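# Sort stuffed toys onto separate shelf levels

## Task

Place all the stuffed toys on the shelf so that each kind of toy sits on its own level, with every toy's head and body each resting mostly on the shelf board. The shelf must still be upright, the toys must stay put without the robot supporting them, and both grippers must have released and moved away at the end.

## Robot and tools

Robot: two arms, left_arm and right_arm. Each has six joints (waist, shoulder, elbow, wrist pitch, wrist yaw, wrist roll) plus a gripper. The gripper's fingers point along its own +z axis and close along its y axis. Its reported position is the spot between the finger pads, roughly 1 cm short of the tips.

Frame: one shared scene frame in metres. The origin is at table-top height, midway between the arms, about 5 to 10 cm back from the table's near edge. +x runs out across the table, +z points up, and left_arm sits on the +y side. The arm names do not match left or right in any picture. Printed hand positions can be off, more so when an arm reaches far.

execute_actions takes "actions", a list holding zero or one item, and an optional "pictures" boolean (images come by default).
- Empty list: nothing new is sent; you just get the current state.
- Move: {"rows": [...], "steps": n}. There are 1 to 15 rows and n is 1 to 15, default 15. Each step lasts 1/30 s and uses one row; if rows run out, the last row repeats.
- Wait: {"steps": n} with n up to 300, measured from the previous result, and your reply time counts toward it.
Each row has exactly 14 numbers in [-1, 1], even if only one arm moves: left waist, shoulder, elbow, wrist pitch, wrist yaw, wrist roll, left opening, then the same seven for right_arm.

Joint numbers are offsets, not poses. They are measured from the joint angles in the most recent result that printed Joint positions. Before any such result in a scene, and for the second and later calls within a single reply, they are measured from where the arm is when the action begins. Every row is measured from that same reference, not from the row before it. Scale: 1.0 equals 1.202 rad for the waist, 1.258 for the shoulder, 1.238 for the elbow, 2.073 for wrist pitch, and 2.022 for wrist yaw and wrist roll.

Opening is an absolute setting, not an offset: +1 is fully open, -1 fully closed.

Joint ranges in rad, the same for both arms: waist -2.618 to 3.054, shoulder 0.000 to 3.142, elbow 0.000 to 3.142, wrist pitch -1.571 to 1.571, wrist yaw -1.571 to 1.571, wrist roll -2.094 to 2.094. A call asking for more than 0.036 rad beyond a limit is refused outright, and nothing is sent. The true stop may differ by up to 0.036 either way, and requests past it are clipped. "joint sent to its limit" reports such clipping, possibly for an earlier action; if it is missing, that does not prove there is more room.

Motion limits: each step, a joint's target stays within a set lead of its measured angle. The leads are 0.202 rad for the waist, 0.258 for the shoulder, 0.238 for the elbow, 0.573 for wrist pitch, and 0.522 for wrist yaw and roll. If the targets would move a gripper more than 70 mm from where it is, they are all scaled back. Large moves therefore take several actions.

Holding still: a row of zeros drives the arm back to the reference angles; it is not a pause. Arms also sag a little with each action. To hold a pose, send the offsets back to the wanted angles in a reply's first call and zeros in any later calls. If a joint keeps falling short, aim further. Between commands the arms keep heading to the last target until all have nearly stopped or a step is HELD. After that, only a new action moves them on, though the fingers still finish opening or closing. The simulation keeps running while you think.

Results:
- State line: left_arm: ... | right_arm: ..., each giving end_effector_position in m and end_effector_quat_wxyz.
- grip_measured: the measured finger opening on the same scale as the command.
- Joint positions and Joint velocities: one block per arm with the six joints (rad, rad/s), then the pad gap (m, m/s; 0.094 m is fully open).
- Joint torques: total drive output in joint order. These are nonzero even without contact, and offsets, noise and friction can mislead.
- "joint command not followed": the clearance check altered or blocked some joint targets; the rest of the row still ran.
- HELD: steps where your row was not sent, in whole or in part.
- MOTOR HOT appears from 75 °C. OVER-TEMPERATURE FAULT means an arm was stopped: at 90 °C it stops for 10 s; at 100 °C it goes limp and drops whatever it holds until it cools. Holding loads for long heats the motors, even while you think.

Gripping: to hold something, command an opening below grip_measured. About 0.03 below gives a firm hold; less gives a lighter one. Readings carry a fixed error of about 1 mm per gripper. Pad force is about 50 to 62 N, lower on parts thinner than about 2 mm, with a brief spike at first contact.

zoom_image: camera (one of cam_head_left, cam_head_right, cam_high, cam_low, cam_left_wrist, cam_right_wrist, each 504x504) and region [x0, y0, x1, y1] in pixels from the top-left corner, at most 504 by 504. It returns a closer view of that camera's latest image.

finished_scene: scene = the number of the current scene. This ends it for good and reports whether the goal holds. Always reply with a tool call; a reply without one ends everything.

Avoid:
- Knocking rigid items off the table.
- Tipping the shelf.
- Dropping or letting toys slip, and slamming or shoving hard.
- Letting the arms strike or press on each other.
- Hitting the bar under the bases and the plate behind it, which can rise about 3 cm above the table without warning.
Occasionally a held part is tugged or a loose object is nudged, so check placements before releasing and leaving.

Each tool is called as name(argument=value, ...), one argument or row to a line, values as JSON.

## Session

execute_actions(
  actions=[],
)

Scene clock: 0.00 s of 9600.00 s.
left_arm: end_effector_position=(+0.6139, +0.3434, +0.1123) grip_measured=+1.000 end_effector_quat_wxyz=(-0.187, +0.506, -0.580, +0.611) | right_arm: end_effector_position=(+0.2014, -0.2063, +0.1971) grip_measured=+1.000 end_effector_quat_wxyz=(+0.131, -0.621, +0.731, +0.250)
Joint positions: left_arm=[ 0.348  2.431  1.583  0.501  0.828 -1.74   0.094] | right_arm=[ 0.197  1.404  1.308 -1.487 -0.564 -1.229  0.094]
Joint velocities: left_arm=[-0.007 -0.002 -0.007 -0.037  0.022 -0.022  0.   ] | right_arm=[ 0.012 -0.002 -0.012 -0.051  0.022 -0.022  0.   ]
Joint torques (N m, as the arm reports them, + toward a larger angle): no reading

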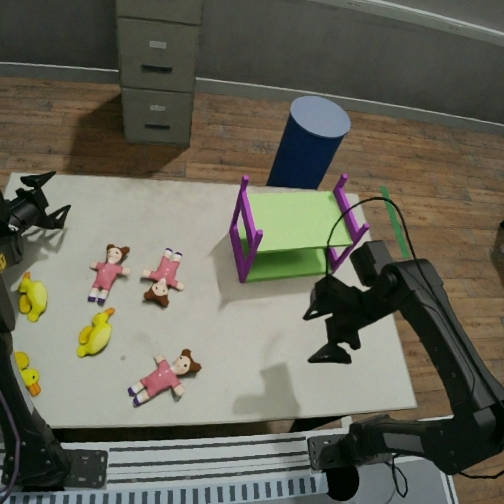

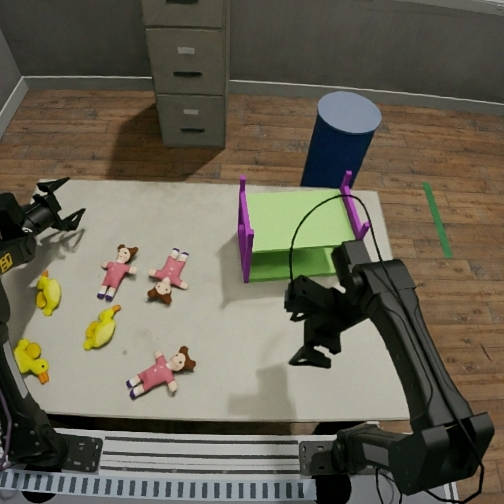

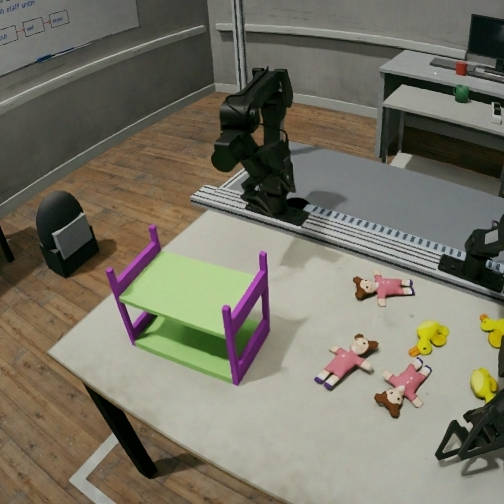

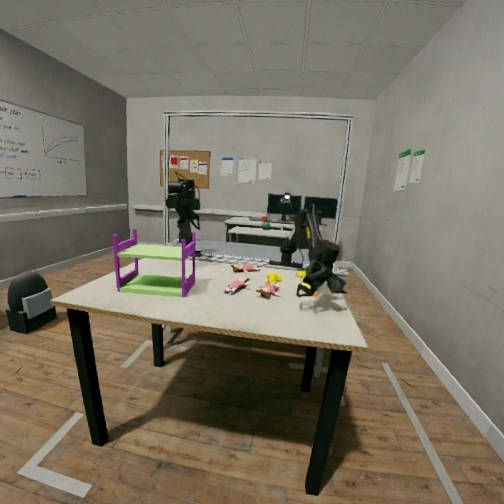

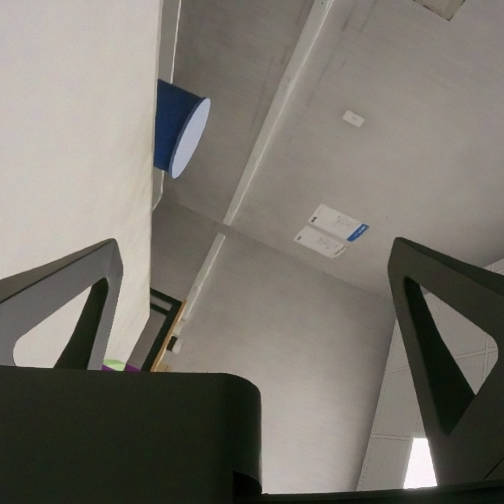

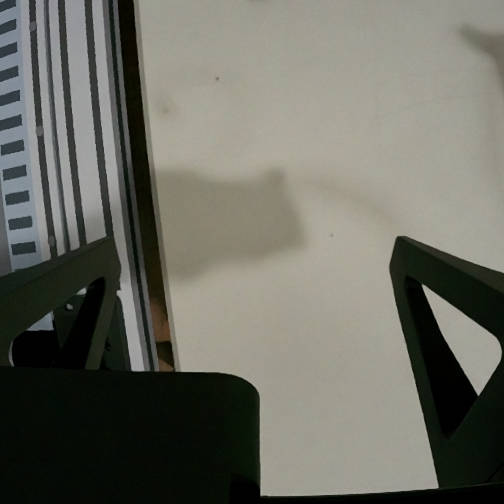

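execute_actions(
  actions=[
    {"rows": [[-0.389, -0.343, 0.442, 0, -0.41, 0.984, 1, 0.834, 0.601, 0.656, 0.013, 0.279, 1.0, 1], [-0.389, -0.343, 0.442, 0, -0.41, 0.984, 1, 0.834, 0.601, 0.656, 0.013, 0.279, 1.0, 1], [-0.389, -0.343, 0.442, 0, -0.41, 0.984, 1, 0.834, 0.601, 0.656, 0.013, 0.279, 1.0, 1], [-0.389, -0.343, 0.442, 0, -0.41, 0.984, 1, 0.834, 0.601, 0.656, 0.013, 0.279, 1.0, 1], [-0.389, -0.343, 0.442, 0, -0.41, 0.984, 1, 0.834, 0.601, 0.656, 0.013, 0.279, 1.0, 1], [-0.389, -0.343, 0.442, 0, -0.41, 0.984, 1, 0.834, 0.601, 0.656, 0.013, 0.279, 1.0, 1], [-0.389, -0.343, 0.442, 0, -0.41, 0.984, 1, 0.834, 0.601, 0.656, 0.013, 0.279, 1.0, 1], [-0.389, -0.343, 0.442, 0, -0.41, 0.984, 1, 0.834, 0.601, 0.656, 0.013, 0.279, 1.0, 1], [-0.389, -0.343, 0.442, 0, -0.41, 0.984, 1, 0.834, 0.601, 0.656, 0.013, 0.279, 1.0, 1], [-0.389, -0.343, 0.442, 0, -0.41, 0.984, 1, 0.834, 0.601, 0.656, 0.013, 0.279, 1.0, 1], [-0.389, -0.343, 0.442, 0, -0.41, 0.984, 1, 0.834, 0.601, 0.656, 0.013, 0.279, 1.0, 1], [-0.389, -0.343, 0.442, 0, -0.41, 0.984, 1, 0.834, 0.601, 0.656, 0.013, 0.279, 1.0, 1], [-0.389, -0.343, 0.442, -0.946, -0.41, 0.984, 1, 0.834, 0.601, 0.656, 0.013, 0.279, 1.0, 1]], "steps": 15},
  ],
  pictures=false,
)

execute_actions(
  actions=[
    {"steps": 40},
  ],
  pictures=false,
)

Scene clock: 51.60 s of 9600.00 s.
left_arm: end_effector_position=(+0.6531, +0.2905, +0.2487) grip_measured=+1.000 end_effector_quat_wxyz=(+0.443, -0.389, +0.633, -0.502) | right_arm: end_effector_position=(+0.2349, +0.0169, +0.1156) grip_measured=+1.000 end_effector_quat_wxyz=(-0.005, -0.463, +0.886, +0.023)
Joint positions: left_arm=[ 0.149  2.249  1.726  0.358  0.393 -1.331  0.094] | right_arm=[ 0.984  2.198  2.067 -1.426 -0.032  0.01   0.094]
Joint velocities: left_arm=[-0.589 -0.632  0.559 -1.473 -0.96   1.136  0.   ] | right_arm=[1.58  0.046 0.042 0.007 0.154 2.22  0.   ]
Joint torques (N m, as the arm reports them, + toward a larger angle): left_arm=[ -2.03 -18.58  10.12   1.84   0.14   0.15] | right_arm=[  0.7  -13.2    8.48   0.41   0.03  -0.03]
Steps of this call (steps 1 to 90: nothing new was sent; then 48.10 s passed at rest; steps 91 to 105: all 15 steps of this action). Readings (joint positions):
91: left_arm=[0.344 2.427 1.585 0.497 0.808 -1.721] | right_arm=[0.225 1.433 1.345 -1.512 -0.485 -1.158]
92: left_arm=[0.339 2.424 1.588 0.491 0.777 -1.695] | right_arm=[0.284 1.496 1.428 -1.535 -0.381 -1.059]
94: left_arm=[0.320 2.409 1.601 0.485 0.719 -1.643] | right_arm=[0.406 1.647 1.589 -1.509 -0.252 -0.882]
98: left_arm=[0.266 2.363 1.635 0.485 0.608 -1.542] | right_arm=[0.614 1.942 1.861 -1.471 -0.120 -0.566]
105: the state above

Scene clock: 52.93 s of 9600.00 s.
left_arm: end_effector_position=(+0.4101, +0.2166, +0.2272) grip_measured=+1.000 end_effector_quat_wxyz=(+0.140, +0.203, +0.969, -0.003) | right_arm: end_effector_position=(+0.1596, +0.0574, +0.1261) grip_measured=+1.000 end_effector_quat_wxyz=(-0.003, -0.196, +0.980, +0.019)
Joint positions: left_arm=[-0.126  2.009  2.124 -1.452  0.006  0.239  0.094] | right_arm=[ 1.192  2.193  2.097 -1.447 -0.013  0.787  0.094]
Joint velocities: left_arm=[0.007 0.012 0.002 0.022 0.037 0.051 0.   ] | right_arm=[ 0.027  0.002 -0.007  0.007 -0.022 -0.022  0.   ]
Joint torques (N m, as the arm reports them, + toward a larger angle): left_arm=[  0.58 -11.94   5.79   0.68  -0.1    0.08] | right_arm=[  0.64 -12.89   7.23   0.59   0.11   0.06]
Steps of this call (steps 1 to 40: the robot went on to your last target). Readings (joint positions):
1: left_arm=[0.126 2.227 1.746 0.313 0.361 -1.293] | right_arm=[1.041 2.198 2.069 -1.426 -0.029 0.088]
2: left_arm=[0.102 2.205 1.768 0.266 0.331 -1.253] | right_arm=[1.098 2.198 2.075 -1.428 -0.026 0.180]
4: left_arm=[0.050 2.162 1.820 0.165 0.274 -1.165] | right_arm=[1.195 2.198 2.091 -1.428 -0.025 0.373]
8: left_arm=[-0.066 2.090 1.986 -0.127 0.159 -0.905] | right_arm=[1.250 2.194 2.097 -1.436 -0.028 0.617]
40: the state above

execute_actions(
  actions=[
    {"rows": [[0, 0.12, 0, 0, 0, 0, 1, 0, -0.02, 0.015, 0, 0, 0.6, 1]], "steps": 15},
  ],
  pictures=false,
)

execute_actions(
  actions=[
    {"steps": 20},
  ],
)

Scene clock: 60.23 s of 9600.00 s.
left_arm: end_effector_position=(+0.4193, +0.2143, +0.1531) grip_measured=+1.000 end_effector_quat_wxyz=(+0.046, +0.206, +0.977, -0.006) | right_arm: end_effector_position=(+0.1596, +0.0574, +0.1261) grip_measured=+1.000 end_effector_quat_wxyz=(-0.013, +0.352, +0.936, +0.015)
Joint positions: left_arm=[-0.126  2.186  2.117 -1.457  0.006  0.242  0.094] | right_arm=[ 1.192  2.193  2.097 -1.447 -0.013  1.902  0.094]
Joint velocities: left_arm=[-0.012 -0.066  0.002 -0.022 -0.022 -0.037  0.   ] | right_arm=[-0.022  0.002 -0.002  0.022 -0.037  0.681  0.   ]
Joint torques (N m, as the arm reports them, + toward a larger angle): left_arm=[ -0.1  -14.7    5.84   0.42  -0.02  -0.03] | right_arm=[  0.06 -12.28   6.93   0.74   0.     0.04]
Steps of this call (steps 1 to 30: the robot went on to your last target; steps 31 to 90: nothing new was sent; then 3.80 s passed at rest; steps 91 to 105: all 15 steps of this action). Readings (joint positions):
91: left_arm=[-0.126 2.021 2.125 -1.457 0.006 0.242] | right_arm=[1.192 2.193 2.097 -1.447 -0.013 0.858]
92: left_arm=[-0.126 2.037 2.129 -1.457 0.006 0.242] | right_arm=[1.192 2.193 2.097 -1.447 -0.013 0.958]
94: left_arm=[-0.126 2.092 2.130 -1.457 0.006 0.242] | right_arm=[1.192 2.193 2.097 -1.447 -0.013 1.154]
98: left_arm=[-0.126 2.188 2.123 -1.457 0.006 0.242] | right_arm=[1.192 2.193 2.097 -1.447 -0.013 1.545]
105: the state above

Scene clock: 60.90 s of 9600.00 s.
left_arm: end_effector_position=(+0.4193, +0.2143, +0.1543) grip_measured=+1.000 end_effector_quat_wxyz=(+0.048, +0.206, +0.977, -0.006) | right_arm: end_effector_position=(+0.1596, +0.0574, +0.1261) grip_measured=+1.000 end_effector_quat_wxyz=(-0.013, +0.395, +0.918, +0.014)
Joint positions: left_arm=[-0.126  2.183  2.117 -1.457  0.006  0.242  0.094] | right_arm=[ 1.192  2.193  2.097 -1.447 -0.013  1.994  0.094]
Joint velocities: left_arm=[-0.007  0.022 -0.012  0.007 -0.051 -0.051  0.   ] | right_arm=[-0.007  0.007 -0.002 -0.037  0.051 -0.022  0.   ]
Joint torques (N m, as the arm reports them, + toward a larger angle): left_arm=[ -0.02 -14.61   5.84   0.44  -0.03  -0.03] | right_arm=[  0.06 -12.29   6.92   0.74   0.01   0.05]
Steps of this call (steps 1 to 20: the robot went on to your last target). Readings (joint positions):
1: left_arm=[-0.126 2.184 2.117 -1.457 0.006 0.242] | right_arm=[1.192 2.193 2.097 -1.447 -0.013 1.920]
2: left_arm=[-0.126 2.183 2.117 -1.457 0.006 0.242] | right_arm=[1.192 2.193 2.097 -1.447 -0.013 1.936]
4: left_arm=[-0.126 2.183 2.117 -1.457 0.006 0.242] | right_arm=[1.192 2.193 2.097 -1.447 -0.013 1.957]
8: left_arm=[-0.126 2.183 2.117 -1.457 0.006 0.242] | right_arm=[1.192 2.193 2.097 -1.447 -0.013 1.979]
20: the state above

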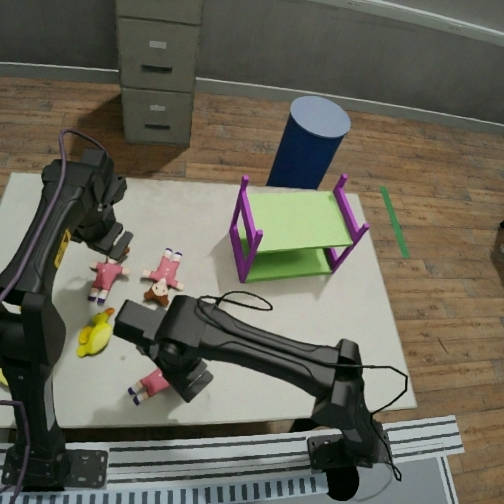

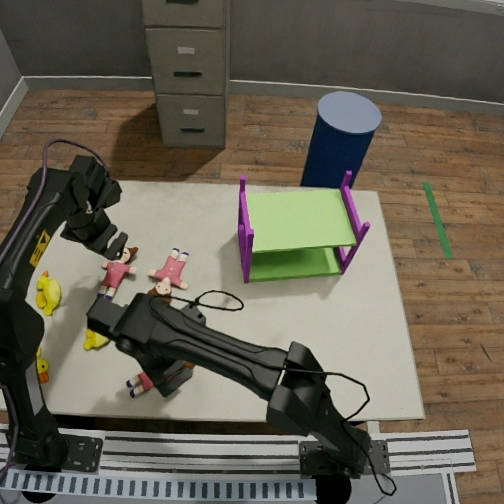

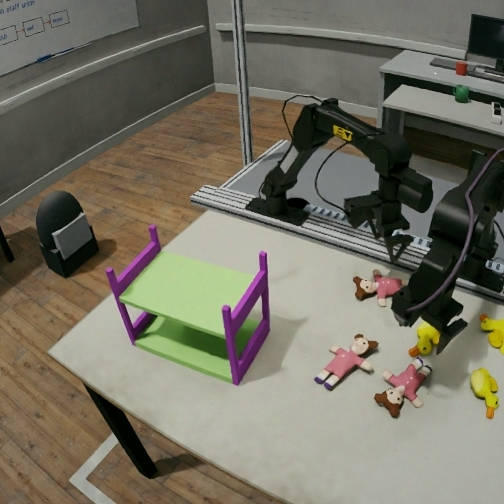

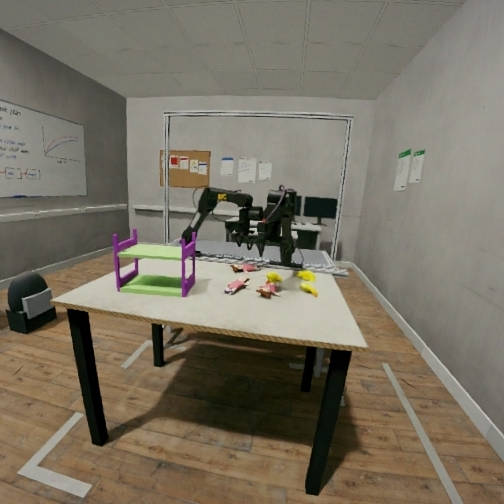

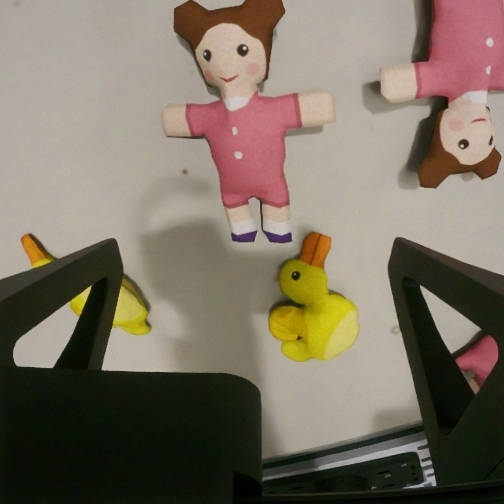

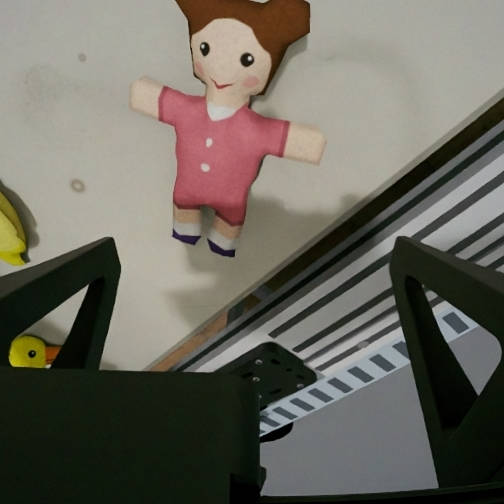

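execute_actions(
  actions=[],
)

Scene clock: 78.60 s of 9600.00 s.
left_arm: end_effector_position=(+0.4193, +0.2143, +0.1543) grip_measured=+1.000 end_effector_quat_wxyz=(+0.048, +0.206, +0.977, -0.006) | right_arm: end_effector_position=(+0.1596, +0.0574, +0.1261) grip_measured=+1.000 end_effector_quat_wxyz=(-0.014, +0.395, +0.918, +0.014)
Joint positions: left_arm=[-0.126  2.183  2.117 -1.457  0.006  0.242  0.094] | right_arm=[ 1.192  2.193  2.097 -1.447 -0.013  1.995  0.094]
Joint velocities: left_arm=[-0.017 -0.007  0.007 -0.037  0.051 -0.066  0.   ] | right_arm=[-0.007  0.007 -0.017  0.037 -0.051 -0.022  0.   ]
Joint torques (N m, as the arm reports them, + toward a larger angle): left_arm=[ -0.05 -14.6    5.92   0.45  -0.01  -0.06] | right_arm=[  0.05 -12.3    6.93   0.74   0.     0.06]
Steps of this call (steps 1 to 15: the robot went on to your last target; steps 16 to 90: nothing new was sent; then 14.70 s passed at rest). Readings (joint positions):
1: left_arm=[-0.126 2.183 2.117 -1.457 0.006 0.242] | right_arm=[1.192 2.193 2.097 -1.447 -0.013 1.994]
2: left_arm=[-0.126 2.183 2.117 -1.457 0.006 0.242] | right_arm=[1.192 2.193 2.097 -1.447 -0.013 1.994]
4: left_arm=[-0.126 2.183 2.117 -1.457 0.006 0.242] | right_arm=[1.192 2.193 2.097 -1.447 -0.013 1.994]
8: left_arm=[-0.126 2.183 2.117 -1.457 0.006 0.242] | right_arm=[1.192 2.193 2.097 -1.447 -0.013 1.995]
90: the state above
All arms were judged still, so your last target was given up. Only a new action makes them travel on or press farther. Fingers that are still opening or closing keep moving.

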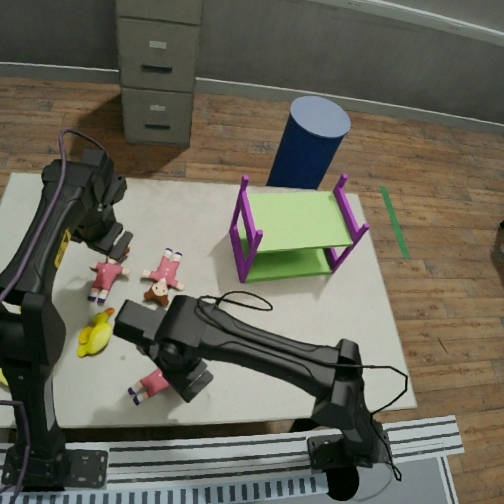

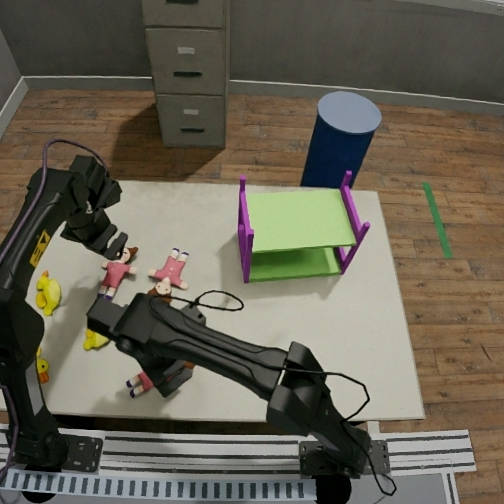

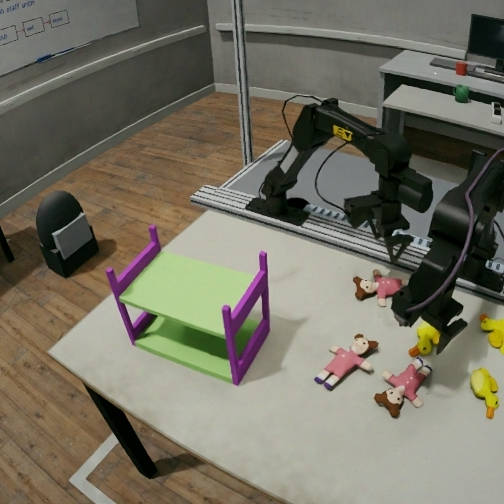

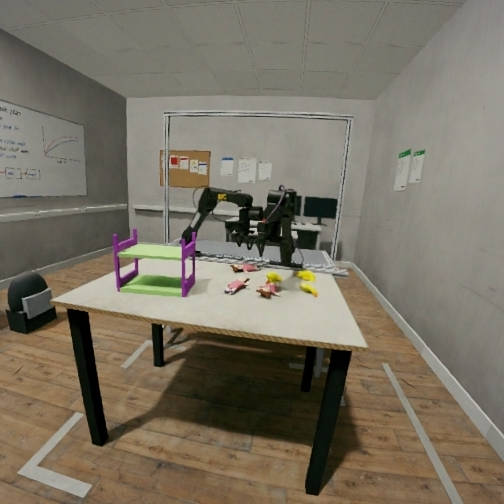

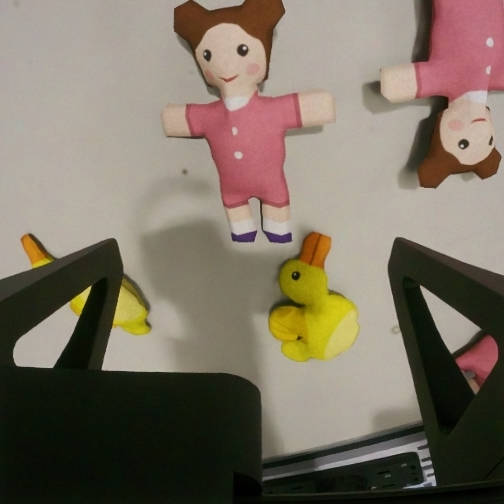

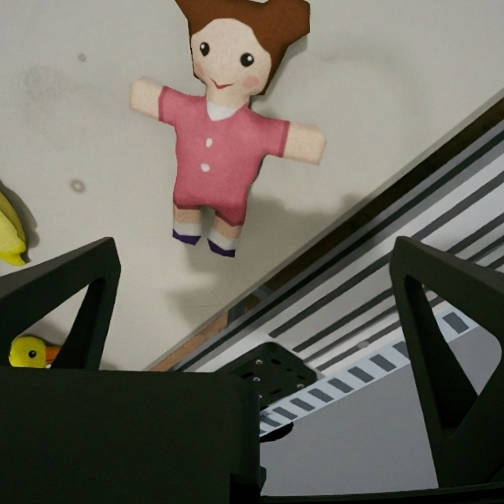

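execute_actions(
  actions=[
    {"rows": [[0, 0.057, -0.261, 0.177, 0, -0.09, 1, -0.019, 0.045, -0.187, 0.187, 0.006, 0.042, 1]], "steps": 15},
  ],
  pictures=false,
)

execute_actions(
  actions=[
    {"steps": 20},
  ],
)

Scene clock: 104.93 s of 9600.00 s.
left_arm: end_effector_position=(+0.4107, +0.2146, +0.0255) grip_measured=+1.000 end_effector_quat_wxyz=(-0.016, +0.125, +0.992, -0.007) | right_arm: end_effector_position=(+0.1772, +0.0780, +0.0300) grip_measured=+1.000 end_effector_quat_wxyz=(-0.015, +0.439, +0.898, +0.033)
Joint positions: left_arm=[-0.126  2.29   1.778 -1.137  0.006  0.077  0.094] | right_arm=[ 1.171  2.278  1.853 -1.08  -0.013  2.071  0.094]
Joint velocities: left_arm=[ 0.017 -0.164 -0.012  0.125 -0.022 -0.037  0.   ] | right_arm=[-0.027 -0.002 -0.017  0.11  -0.066  0.125  0.   ]
Joint torques (N m, as the arm reports them, + toward a larger angle): left_arm=[  0.01 -15.46   6.13   0.46   0.01  -0.07] | right_arm=[ -0.13 -13.18   6.43   0.83   0.11   0.05]
Steps of this call (steps 1 to 90: nothing new was sent; then 22.83 s passed at rest; steps 91 to 105: all 15 steps of this action). Readings (joint positions):
91: left_arm=[-0.126 2.181 2.090 -1.425 0.006 0.225] | right_arm=[1.191 2.190 2.066 -1.409 -0.013 2.004]
92: left_arm=[-0.126 2.175 2.046 -1.373 0.006 0.202] | right_arm=[1.189 2.182 2.016 -1.346 -0.013 2.015]
94: left_arm=[-0.126 2.185 1.947 -1.289 0.006 0.164] | right_arm=[1.182 2.198 1.929 -1.243 -0.013 2.036]
98: left_arm=[-0.126 2.268 1.805 -1.191 0.006 0.108] | right_arm=[1.171 2.274 1.861 -1.140 -0.013 2.058]
105: the state above

Scene clock: 105.60 s of 9600.00 s.
left_arm: end_effector_position=(+0.4166, +0.2136, +0.0307) grip_measured=+1.000 end_effector_quat_wxyz=(-0.000, +0.121, +0.993, -0.008) | right_arm: end_effector_position=(+0.1786, +0.0812, +0.0302) grip_measured=+1.000 end_effector_quat_wxyz=(-0.015, +0.441, +0.897, +0.040)
Joint positions: left_arm=[-0.126  2.277  1.778 -1.118  0.006  0.069  0.094] | right_arm=[ 1.171  2.278  1.853 -1.066 -0.013  2.074  0.094]
Joint velocities: left_arm=[ 0.002 -0.012  0.002 -0.022 -0.007  0.037  0.   ] | right_arm=[ 0.012 -0.017  0.002 -0.11  -0.066 -0.051  0.   ]
Joint torques (N m, as the arm reports them, + toward a larger angle): left_arm=[  0.   -15.11   6.47   0.53  -0.03  -0.1 ] | right_arm=[ -0.06 -13.32   6.51   0.92   0.1    0.06]
Steps of this call (steps 1 to 20: the robot went on to your last target). Readings (joint positions):
1: left_arm=[-0.126 2.285 1.778 -1.132 0.006 0.075] | right_arm=[1.171 2.278 1.853 -1.076 -0.013 2.071]
2: left_arm=[-0.126 2.281 1.778 -1.129 0.006 0.074] | right_arm=[1.171 2.278 1.853 -1.074 -0.013 2.072]
4: left_arm=[-0.126 2.278 1.778 -1.124 0.006 0.072] | right_arm=[1.171 2.278 1.853 -1.071 -0.013 2.073]
8: left_arm=[-0.126 2.277 1.778 -1.121 0.006 0.070] | right_arm=[1.171 2.278 1.853 -1.067 -0.013 2.074]
20: the state above

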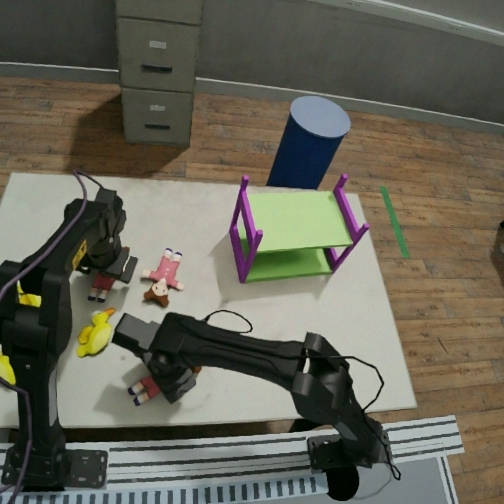

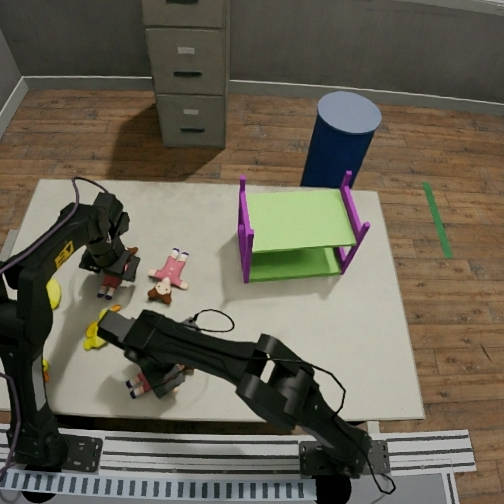

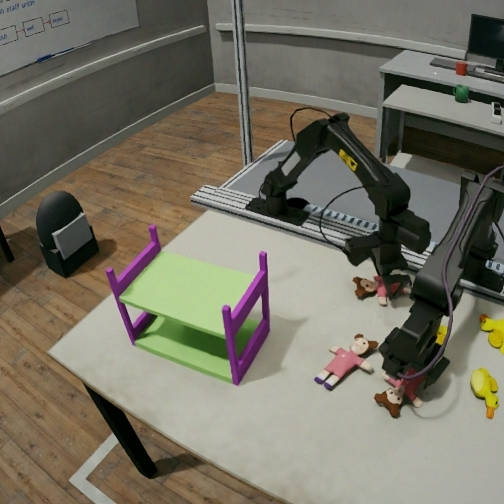

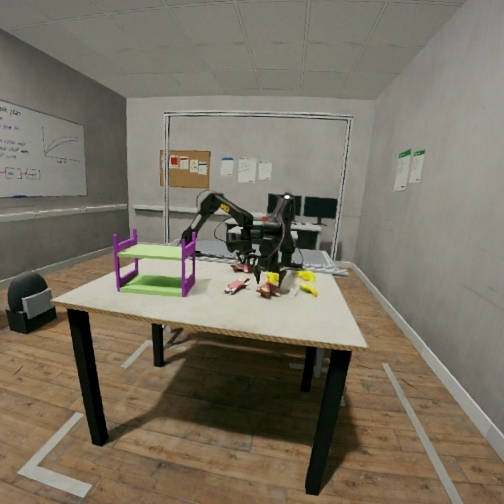

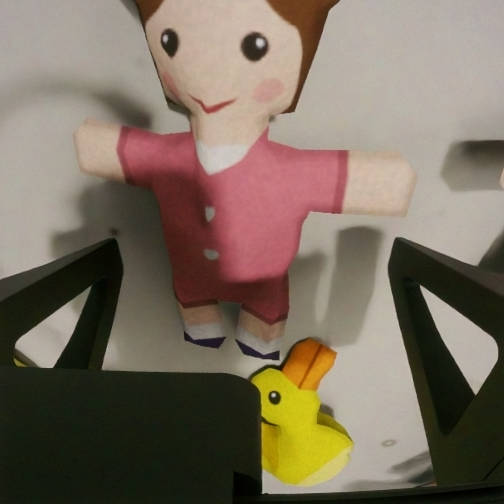

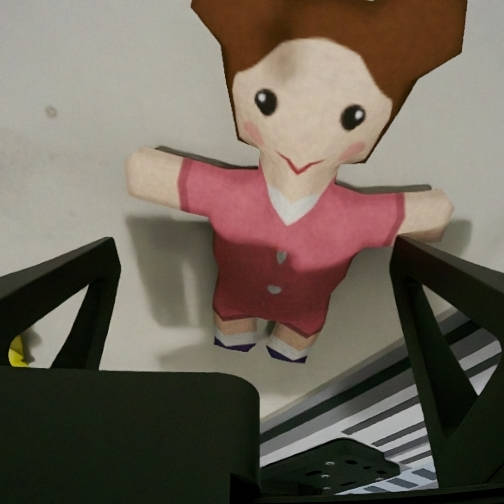

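execute_actions(
  actions=[
    {"rows": [[0, 0.02, 0, 0.01, 0, 0, 1, 0.022, 0.0, 0, 0, 0, 0, 1],[0, 0.02, 0, 0.01, 0, 0, 1, 0.022, 0.0, 0, 0, 0, 0, 1],[0, 0.02, 0, 0.01, 0, 0, 1, 0.022, 0.0, 0, 0, 0, 0, 1],[0, 0.02, 0, 0.01, 0, 0, 1, 0.022, 0.01, 0, 0, 0, 0, 1],[0, 0.02, 0, 0.01, 0, 0, 1, 0.022, 0.01, 0, 0, 0, 0, 1],[0, 0.02, 0, 0.01, 0, 0, 1, 0.022, 0.015, 0, 0, 0, 0, 1],[0, 0.02, 0, 0.01, 0, 0, 1, 0.022, 0.015, 0, 0, 0, 0, 1],[0, 0.02, 0, 0.01, 0, 0, 1, 0.022, 0.015, 0, 0, 0, 0, 1],[0, 0.02, 0, 0.01, 0, 0, -1, 0.022, 0.015, 0, 0, 0, 0, 1],[0, 0.02, 0, 0.01, 0, 0, -1, 0.022, 0.015, 0, 0, 0, 0, -1]], "steps": 15},
  ],
  pictures=false,
)

execute_actions(
  actions=[
    {"steps": 30},
  ],
)

Scene clock: 115.60 s of 9600.00 s.
left_arm: end_effector_position=(+0.4140, +0.2140, +0.0187) grip_measured=-0.882 end_effector_quat_wxyz=(-0.014, +0.121, +0.993, -0.007) | right_arm: end_effector_position=(+0.1697, +0.0850, +0.0304) grip_measured=-0.605 end_effector_quat_wxyz=(-0.016, +0.432, +0.901, +0.040)
Joint positions: left_arm=[-0.126  2.307  1.778 -1.117  0.005  0.068  0.006] | right_arm=[ 1.192  2.278  1.853 -1.065 -0.013  2.074  0.019]
Joint velocities: left_arm=[-0.002 -0.017  0.012  0.051 -0.037  0.037 -0.221] | right_arm=[ 0.002 -0.012  0.002  0.037 -0.037  0.007 -0.42 ]
Joint torques (N m, as the arm reports them, + toward a larger angle): left_arm=[ -0.03 -13.58   5.03   0.39  -0.03   0.  ] | right_arm=[ 0.52 -9.64  5.59  0.84  0.    0.  ]
Steps of this call (steps 1 to 15: the robot went on to your last target; steps 16 to 90: nothing new was sent; then 6.50 s passed at rest; steps 91 to 105: all 15 steps of this action). Readings (joint positions):
91: left_arm=[-0.126 2.279 1.778 -1.118 0.006 0.068] | right_arm=[1.172 2.278 1.853 -1.065 -0.013 2.074]
92: left_arm=[-0.126 2.281 1.778 -1.118 0.006 0.068] | right_arm=[1.174 2.278 1.853 -1.065 -0.013 2.074]
94: left_arm=[-0.126 2.291 1.778 -1.118 0.006 0.068] | right_arm=[1.180 2.278 1.853 -1.065 -0.013 2.074]
98: left_arm=[-0.126 2.305 1.778 -1.118 0.006 0.068] | right_arm=[1.191 2.278 1.853 -1.065 -0.013 2.074]
105: the state above

Scene clock: 116.60 s of 9600.00 s.
left_arm: end_effector_position=(+0.4143, +0.2140, +0.0187) grip_measured=-0.954 end_effector_quat_wxyz=(-0.013, +0.121, +0.993, -0.007) | right_arm: end_effector_position=(+0.1698, +0.0853, +0.0304) grip_measured=-0.954 end_effector_quat_wxyz=(-0.016, +0.432, +0.901, +0.041)
Joint positions: left_arm=[-0.126  2.307  1.778 -1.116  0.005  0.068  0.002] | right_arm=[ 1.192  2.278  1.853 -1.064 -0.013  2.074  0.002]
Joint velocities: left_arm=[-0.007 -0.007 -0.007 -0.037 -0.007  0.037 -0.   ] | right_arm=[-0.027 -0.012  0.007 -0.081 -0.081 -0.022 -0.   ]
Joint torques (N m, as the arm reports them, + toward a larger angle): left_arm=[ -0.08 -13.56   5.05   0.35   0.     0.01] | right_arm=[ 0.48 -9.71  5.58  0.83  0.   -0.01]
Steps of this call (steps 1 to 15: the robot went on to your last target; steps 16 to 30: nothing new was sent). Readings (joint positions):
1: left_arm=[-0.126 2.307 1.778 -1.116 0.005 0.068] | right_arm=[1.192 2.278 1.853 -1.065 -0.013 2.074]
2: left_arm=[-0.126 2.307 1.778 -1.116 0.005 0.068] | right_arm=[1.192 2.278 1.853 -1.065 -0.013 2.074]
4: left_arm=[-0.126 2.307 1.778 -1.116 0.005 0.068] | right_arm=[1.192 2.278 1.853 -1.065 -0.013 2.074]
8: left_arm=[-0.126 2.307 1.778 -1.116 0.005 0.068] | right_arm=[1.192 2.278 1.853 -1.064 -0.013 2.074]
30: the state above
All arms were judged still, so your last target was given up. Only a new action makes them travel on or press farther. Fingers that are still opening or closing keep moving.

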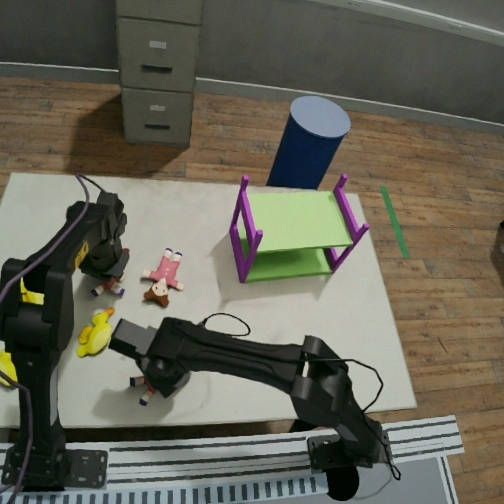

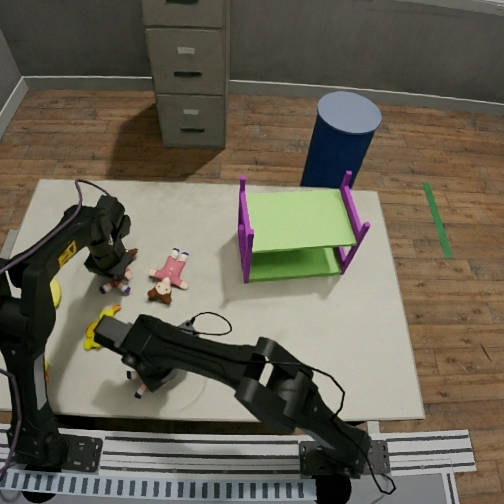

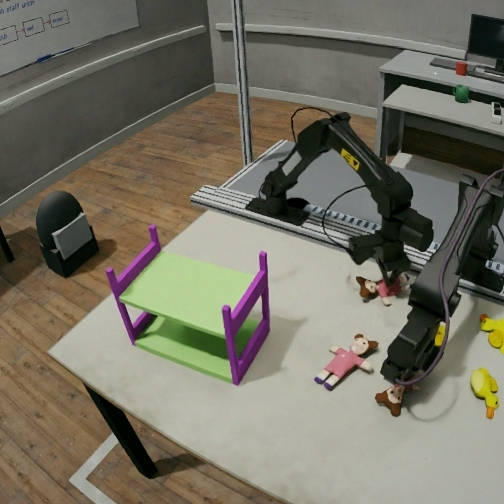

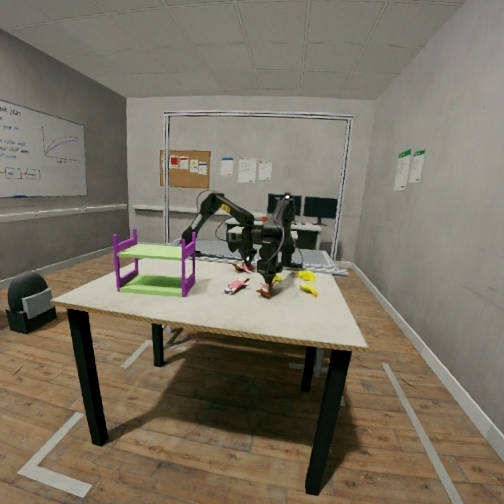

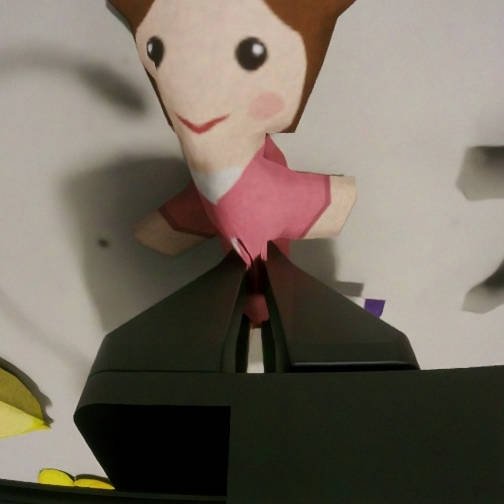

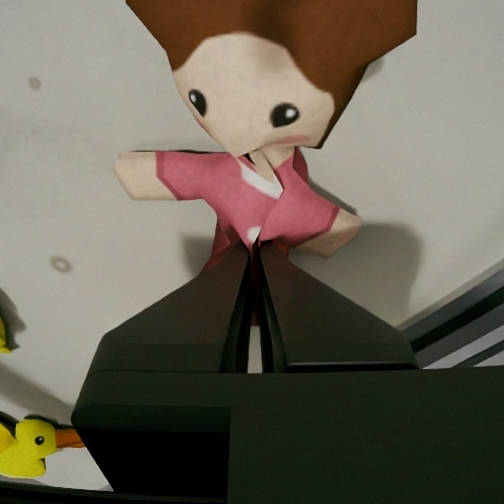

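execute_actions(
  actions=[
    {"rows": [[0, -0.125, 0.30, -0.161, 0, 0, -1, 0, -0.34, 0.062, -0.027, 0, 0, -1]], "steps": 15},
  ],
  pictures=false,
)

Scene clock: 138.20 s of 9600.00 s.
left_arm: end_effector_position=(+0.4322, +0.2124, +0.1816) grip_measured=-0.954 end_effector_quat_wxyz=(+0.105, +0.120, +0.987, -0.013) | right_arm: end_effector_position=(+0.1742, +0.0886, +0.2375) grip_measured=-0.955 end_effector_quat_wxyz=(-0.028, +0.416, +0.869, +0.267)
Joint positions: left_arm=[-0.126  2.134  2.134 -1.407  0.005  0.068  0.002] | right_arm=[ 1.192  1.862  1.919 -1.087 -0.013  2.074  0.002]
Joint velocities: left_arm=[-0.002 -0.061  0.012 -0.256 -0.022 -0.022 -0.001] | right_arm=[ 0.002 -0.545  0.237 -0.007  0.007  0.037 -0.   ]
Joint torques (N m, as the arm reports them, + toward a larger angle): left_arm=[ -0.09 -10.25   6.55   0.53  -0.01   0.02] | right_arm=[ 0.05 -6.61  5.71  1.33  0.01 -0.01]
Steps of this call (steps 1 to 90: nothing new was sent; then 18.10 s passed at rest; steps 91 to 105: all 15 steps of this action). Readings (joint positions):
91: left_arm=[-0.126 2.304 1.792 -1.137 0.005 0.068] | right_arm=[1.192 2.270 1.854 -1.065 -0.013 2.074]
92: left_arm=[-0.126 2.303 1.815 -1.175 0.005 0.068] | right_arm=[1.192 2.259 1.854 -1.071 -0.013 2.074]
94: left_arm=[-0.126 2.286 1.871 -1.240 0.005 0.068] | right_arm=[1.192 2.212 1.854 -1.076 -0.013 2.074]
98: left_arm=[-0.126 2.234 2.018 -1.326 0.005 0.068] | right_arm=[1.192 2.083 1.866 -1.078 -0.013 2.074]
105: the state above

execute_actions(
  actions=[
    {"rows": [[0, 0.013, 0.013, -0.02, 0, -0.68, -1, -0.95, -0.057, 0.025, 0.027, 0.006, -1.0, -1]], "steps": 15},
  ],
  pictures=false,
)

Scene clock: 150.17 s of 9600.00 s.
left_arm: end_effector_position=(+0.4237, +0.2138, +0.1720) grip_measured=-0.954 end_effector_quat_wxyz=(+0.055, -0.474, +0.877, -0.053) | right_arm: end_effector_position=(+0.4221, -0.1246, +0.2502) grip_measured=-0.955 end_effector_quat_wxyz=(+0.209, +0.254, +0.920, +0.214)
Joint positions: left_arm=[-0.126  2.152  2.134 -1.446  0.005 -1.164  0.002] | right_arm=[ 0.476  1.847  1.929 -1.039 -0.027  1.009  0.002]
Joint velocities: left_arm=[-0.002 -0.012  0.012 -0.051 -0.007 -0.916  0.   ] | right_arm=[-1.477  0.002  0.002  0.183 -0.154 -2.044 -0.   ]
Joint torques (N m, as the arm reports them, + toward a larger angle): left_arm=[ -0.08 -12.47   6.69   0.47  -0.04  -0.04] | right_arm=[ -0.6  -11.45   7.22   1.67   0.24  -0.07]
Steps of this call (steps 1 to 30: the robot went on to your last target; steps 31 to 90: nothing new was sent; then 8.47 s passed at rest; steps 91 to 105: all 15 steps of this action). Readings (joint positions):
91: left_arm=[-0.126 2.152 2.134 -1.446 0.005 -0.002] | right_arm=[1.178 1.847 1.929 -1.105 -0.021 2.022]
92: left_arm=[-0.126 2.152 2.134 -1.446 0.005 -0.101] | right_arm=[1.154 1.847 1.929 -1.098 -0.030 1.948]
94: left_arm=[-0.126 2.152 2.134 -1.446 0.005 -0.296] | right_arm=[1.068 1.847 1.929 -1.082 -0.032 1.805]
98: left_arm=[-0.126 2.152 2.134 -1.446 0.005 -0.687] | right_arm=[0.857 1.847 1.929 -1.057 -0.030 1.517]
105: the state above

execute_actions(
  actions=[
    {"rows": [[-0.569, 0.0, 0.012, 0, 0, -0.072, -1, -0.354, -0.045, 0.017, 0.0, 0.013, -0.474, -1]], "steps": 15},
  ],
  pictures=false,
)

execute_actions(
  actions=[
    {"steps": 15},
  ],
)

Scene clock: 156.50 s of 9600.00 s.
left_arm: end_effector_position=(+0.2783, -0.0422, +0.1699) grip_measured=-0.954 end_effector_quat_wxyz=(+0.040, -0.218, +0.973, -0.063) | right_arm: end_effector_position=(+0.4723, -0.3248, +0.2594) grip_measured=-0.955 end_effector_quat_wxyz=(+0.309, +0.011, +0.951, +0.016)
Joint positions: left_arm=[-0.811  2.152  2.134 -1.446  0.011 -1.302  0.002] | right_arm=[ 0.048  1.823  1.929 -1.036  0.005  0.057  0.002]
Joint velocities: left_arm=[-1.179 -0.007 -0.007  0.007  0.227 -0.037  0.   ] | right_arm=[-0.017  0.002 -0.012  0.022  0.007 -0.081  0.   ]
Joint torques (N m, as the arm reports them, + toward a larger angle): left_arm=[  5.91 -12.32   6.54   0.5   -0.4   -0.09] | right_arm=[  0.26 -10.52   7.64   1.84  -0.04  -0.08]
Steps of this call (steps 1 to 45: the robot went on to your last target; steps 46 to 110: nothing new was sent; then 2.17 s passed at rest; steps 111 to 125: all 15 steps of this action). Readings (joint positions):
111: left_arm=[-0.138 2.152 2.134 -1.446 0.000 -1.301] | right_arm=[0.048 1.823 1.929 -1.032 0.005 0.058]
112: left_arm=[-0.157 2.152 2.134 -1.446 -0.006 -1.301] | right_arm=[0.048 1.823 1.929 -1.033 0.005 0.058]
114: left_arm=[-0.231 2.152 2.134 -1.446 -0.008 -1.302] | right_arm=[0.048 1.823 1.929 -1.034 0.005 0.058]
118: left_arm=[-0.434 2.152 2.134 -1.446 -0.006 -1.302] | right_arm=[0.048 1.823 1.929 -1.036 0.005 0.057]
125: the state above

Scene clock: 157.00 s of 9600.00 s.
left_arm: end_effector_position=(+0.2777, -0.0427, +0.1699) grip_measured=-0.954 end_effector_quat_wxyz=(+0.037, -0.219, +0.973, -0.064) | right_arm: end_effector_position=(+0.4723, -0.3248, +0.2594) grip_measured=-0.955 end_effector_quat_wxyz=(+0.309, +0.011, +0.951, +0.016)
Joint positions: left_arm=[-0.81   2.152  2.134 -1.446  0.019 -1.303  0.002] | right_arm=[ 0.048  1.823  1.929 -1.036  0.005  0.057  0.002]
Joint velocities: left_arm=[ 0.002  0.007  0.002  0.037 -0.037  0.066 -0.   ] | right_arm=[-0.007 -0.002 -0.002 -0.022 -0.007 -0.037  0.   ]
Joint torques (N m, as the arm reports them, + toward a larger angle): left_arm=[ -0.05 -12.25   6.52   0.51  -0.1   -0.08] | right_arm=[  0.24 -10.51   7.66   1.84  -0.04  -0.08]
Steps of this call (steps 1 to 15: the robot went on to your last target). Readings (joint positions):
1: left_arm=[-0.844 2.152 2.134 -1.446 0.018 -1.302] | right_arm=[0.048 1.823 1.929 -1.036 0.005 0.057]
2: left_arm=[-0.865 2.152 2.134 -1.446 0.025 -1.302] | right_arm=[0.048 1.823 1.929 -1.036 0.005 0.057]
4: left_arm=[-0.871 2.152 2.134 -1.446 0.030 -1.302] | right_arm=[0.048 1.823 1.929 -1.036 0.005 0.057]
8: left_arm=[-0.829 2.152 2.134 -1.446 0.026 -1.303] | right_arm=[0.048 1.823 1.929 -1.036 0.005 0.057]
15: the state above
All arms were judged still, so your last target was given up. Only a new action makes them travel on or press farther. Fingers that are still opening or closing keep moving.

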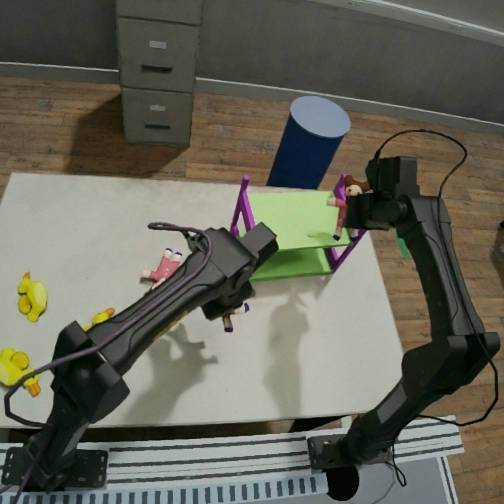

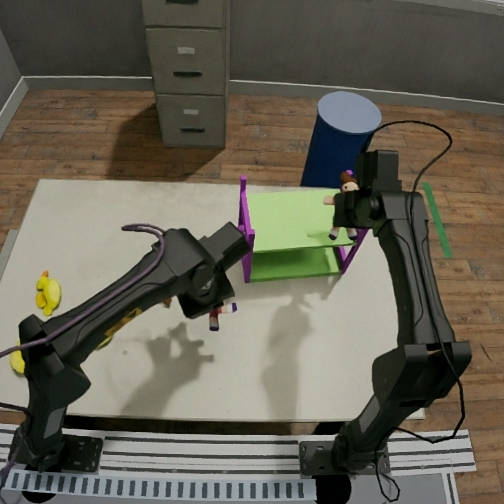

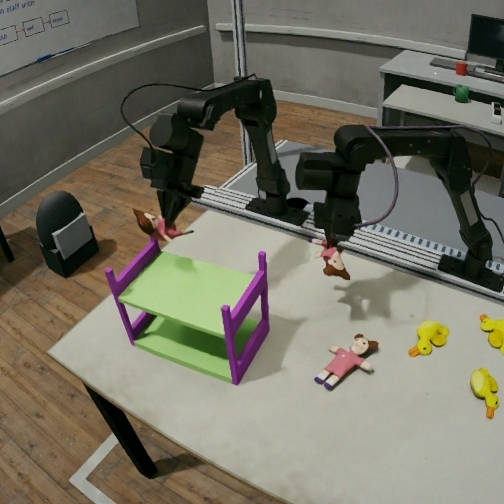

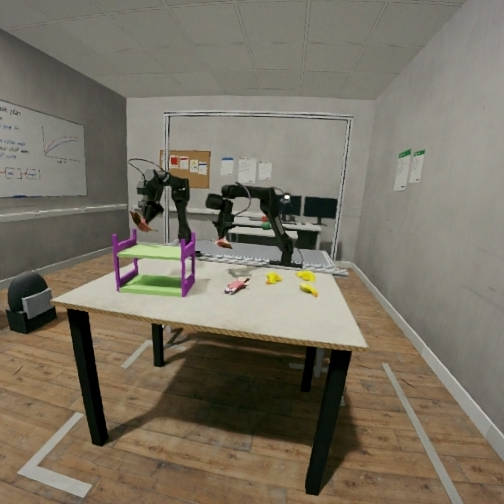

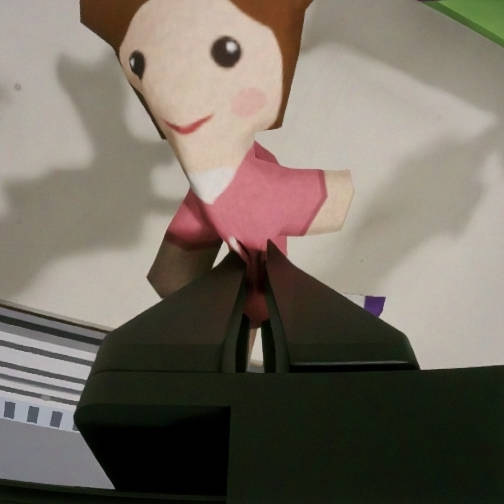

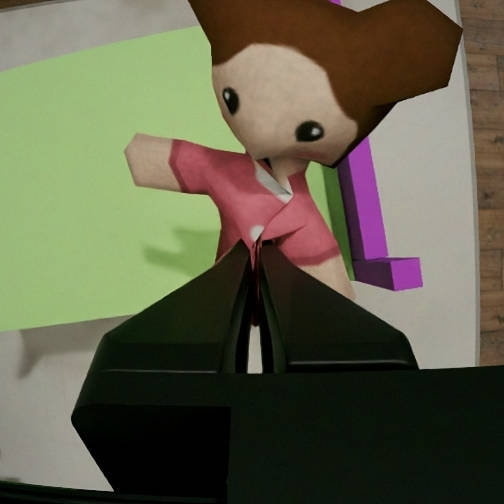

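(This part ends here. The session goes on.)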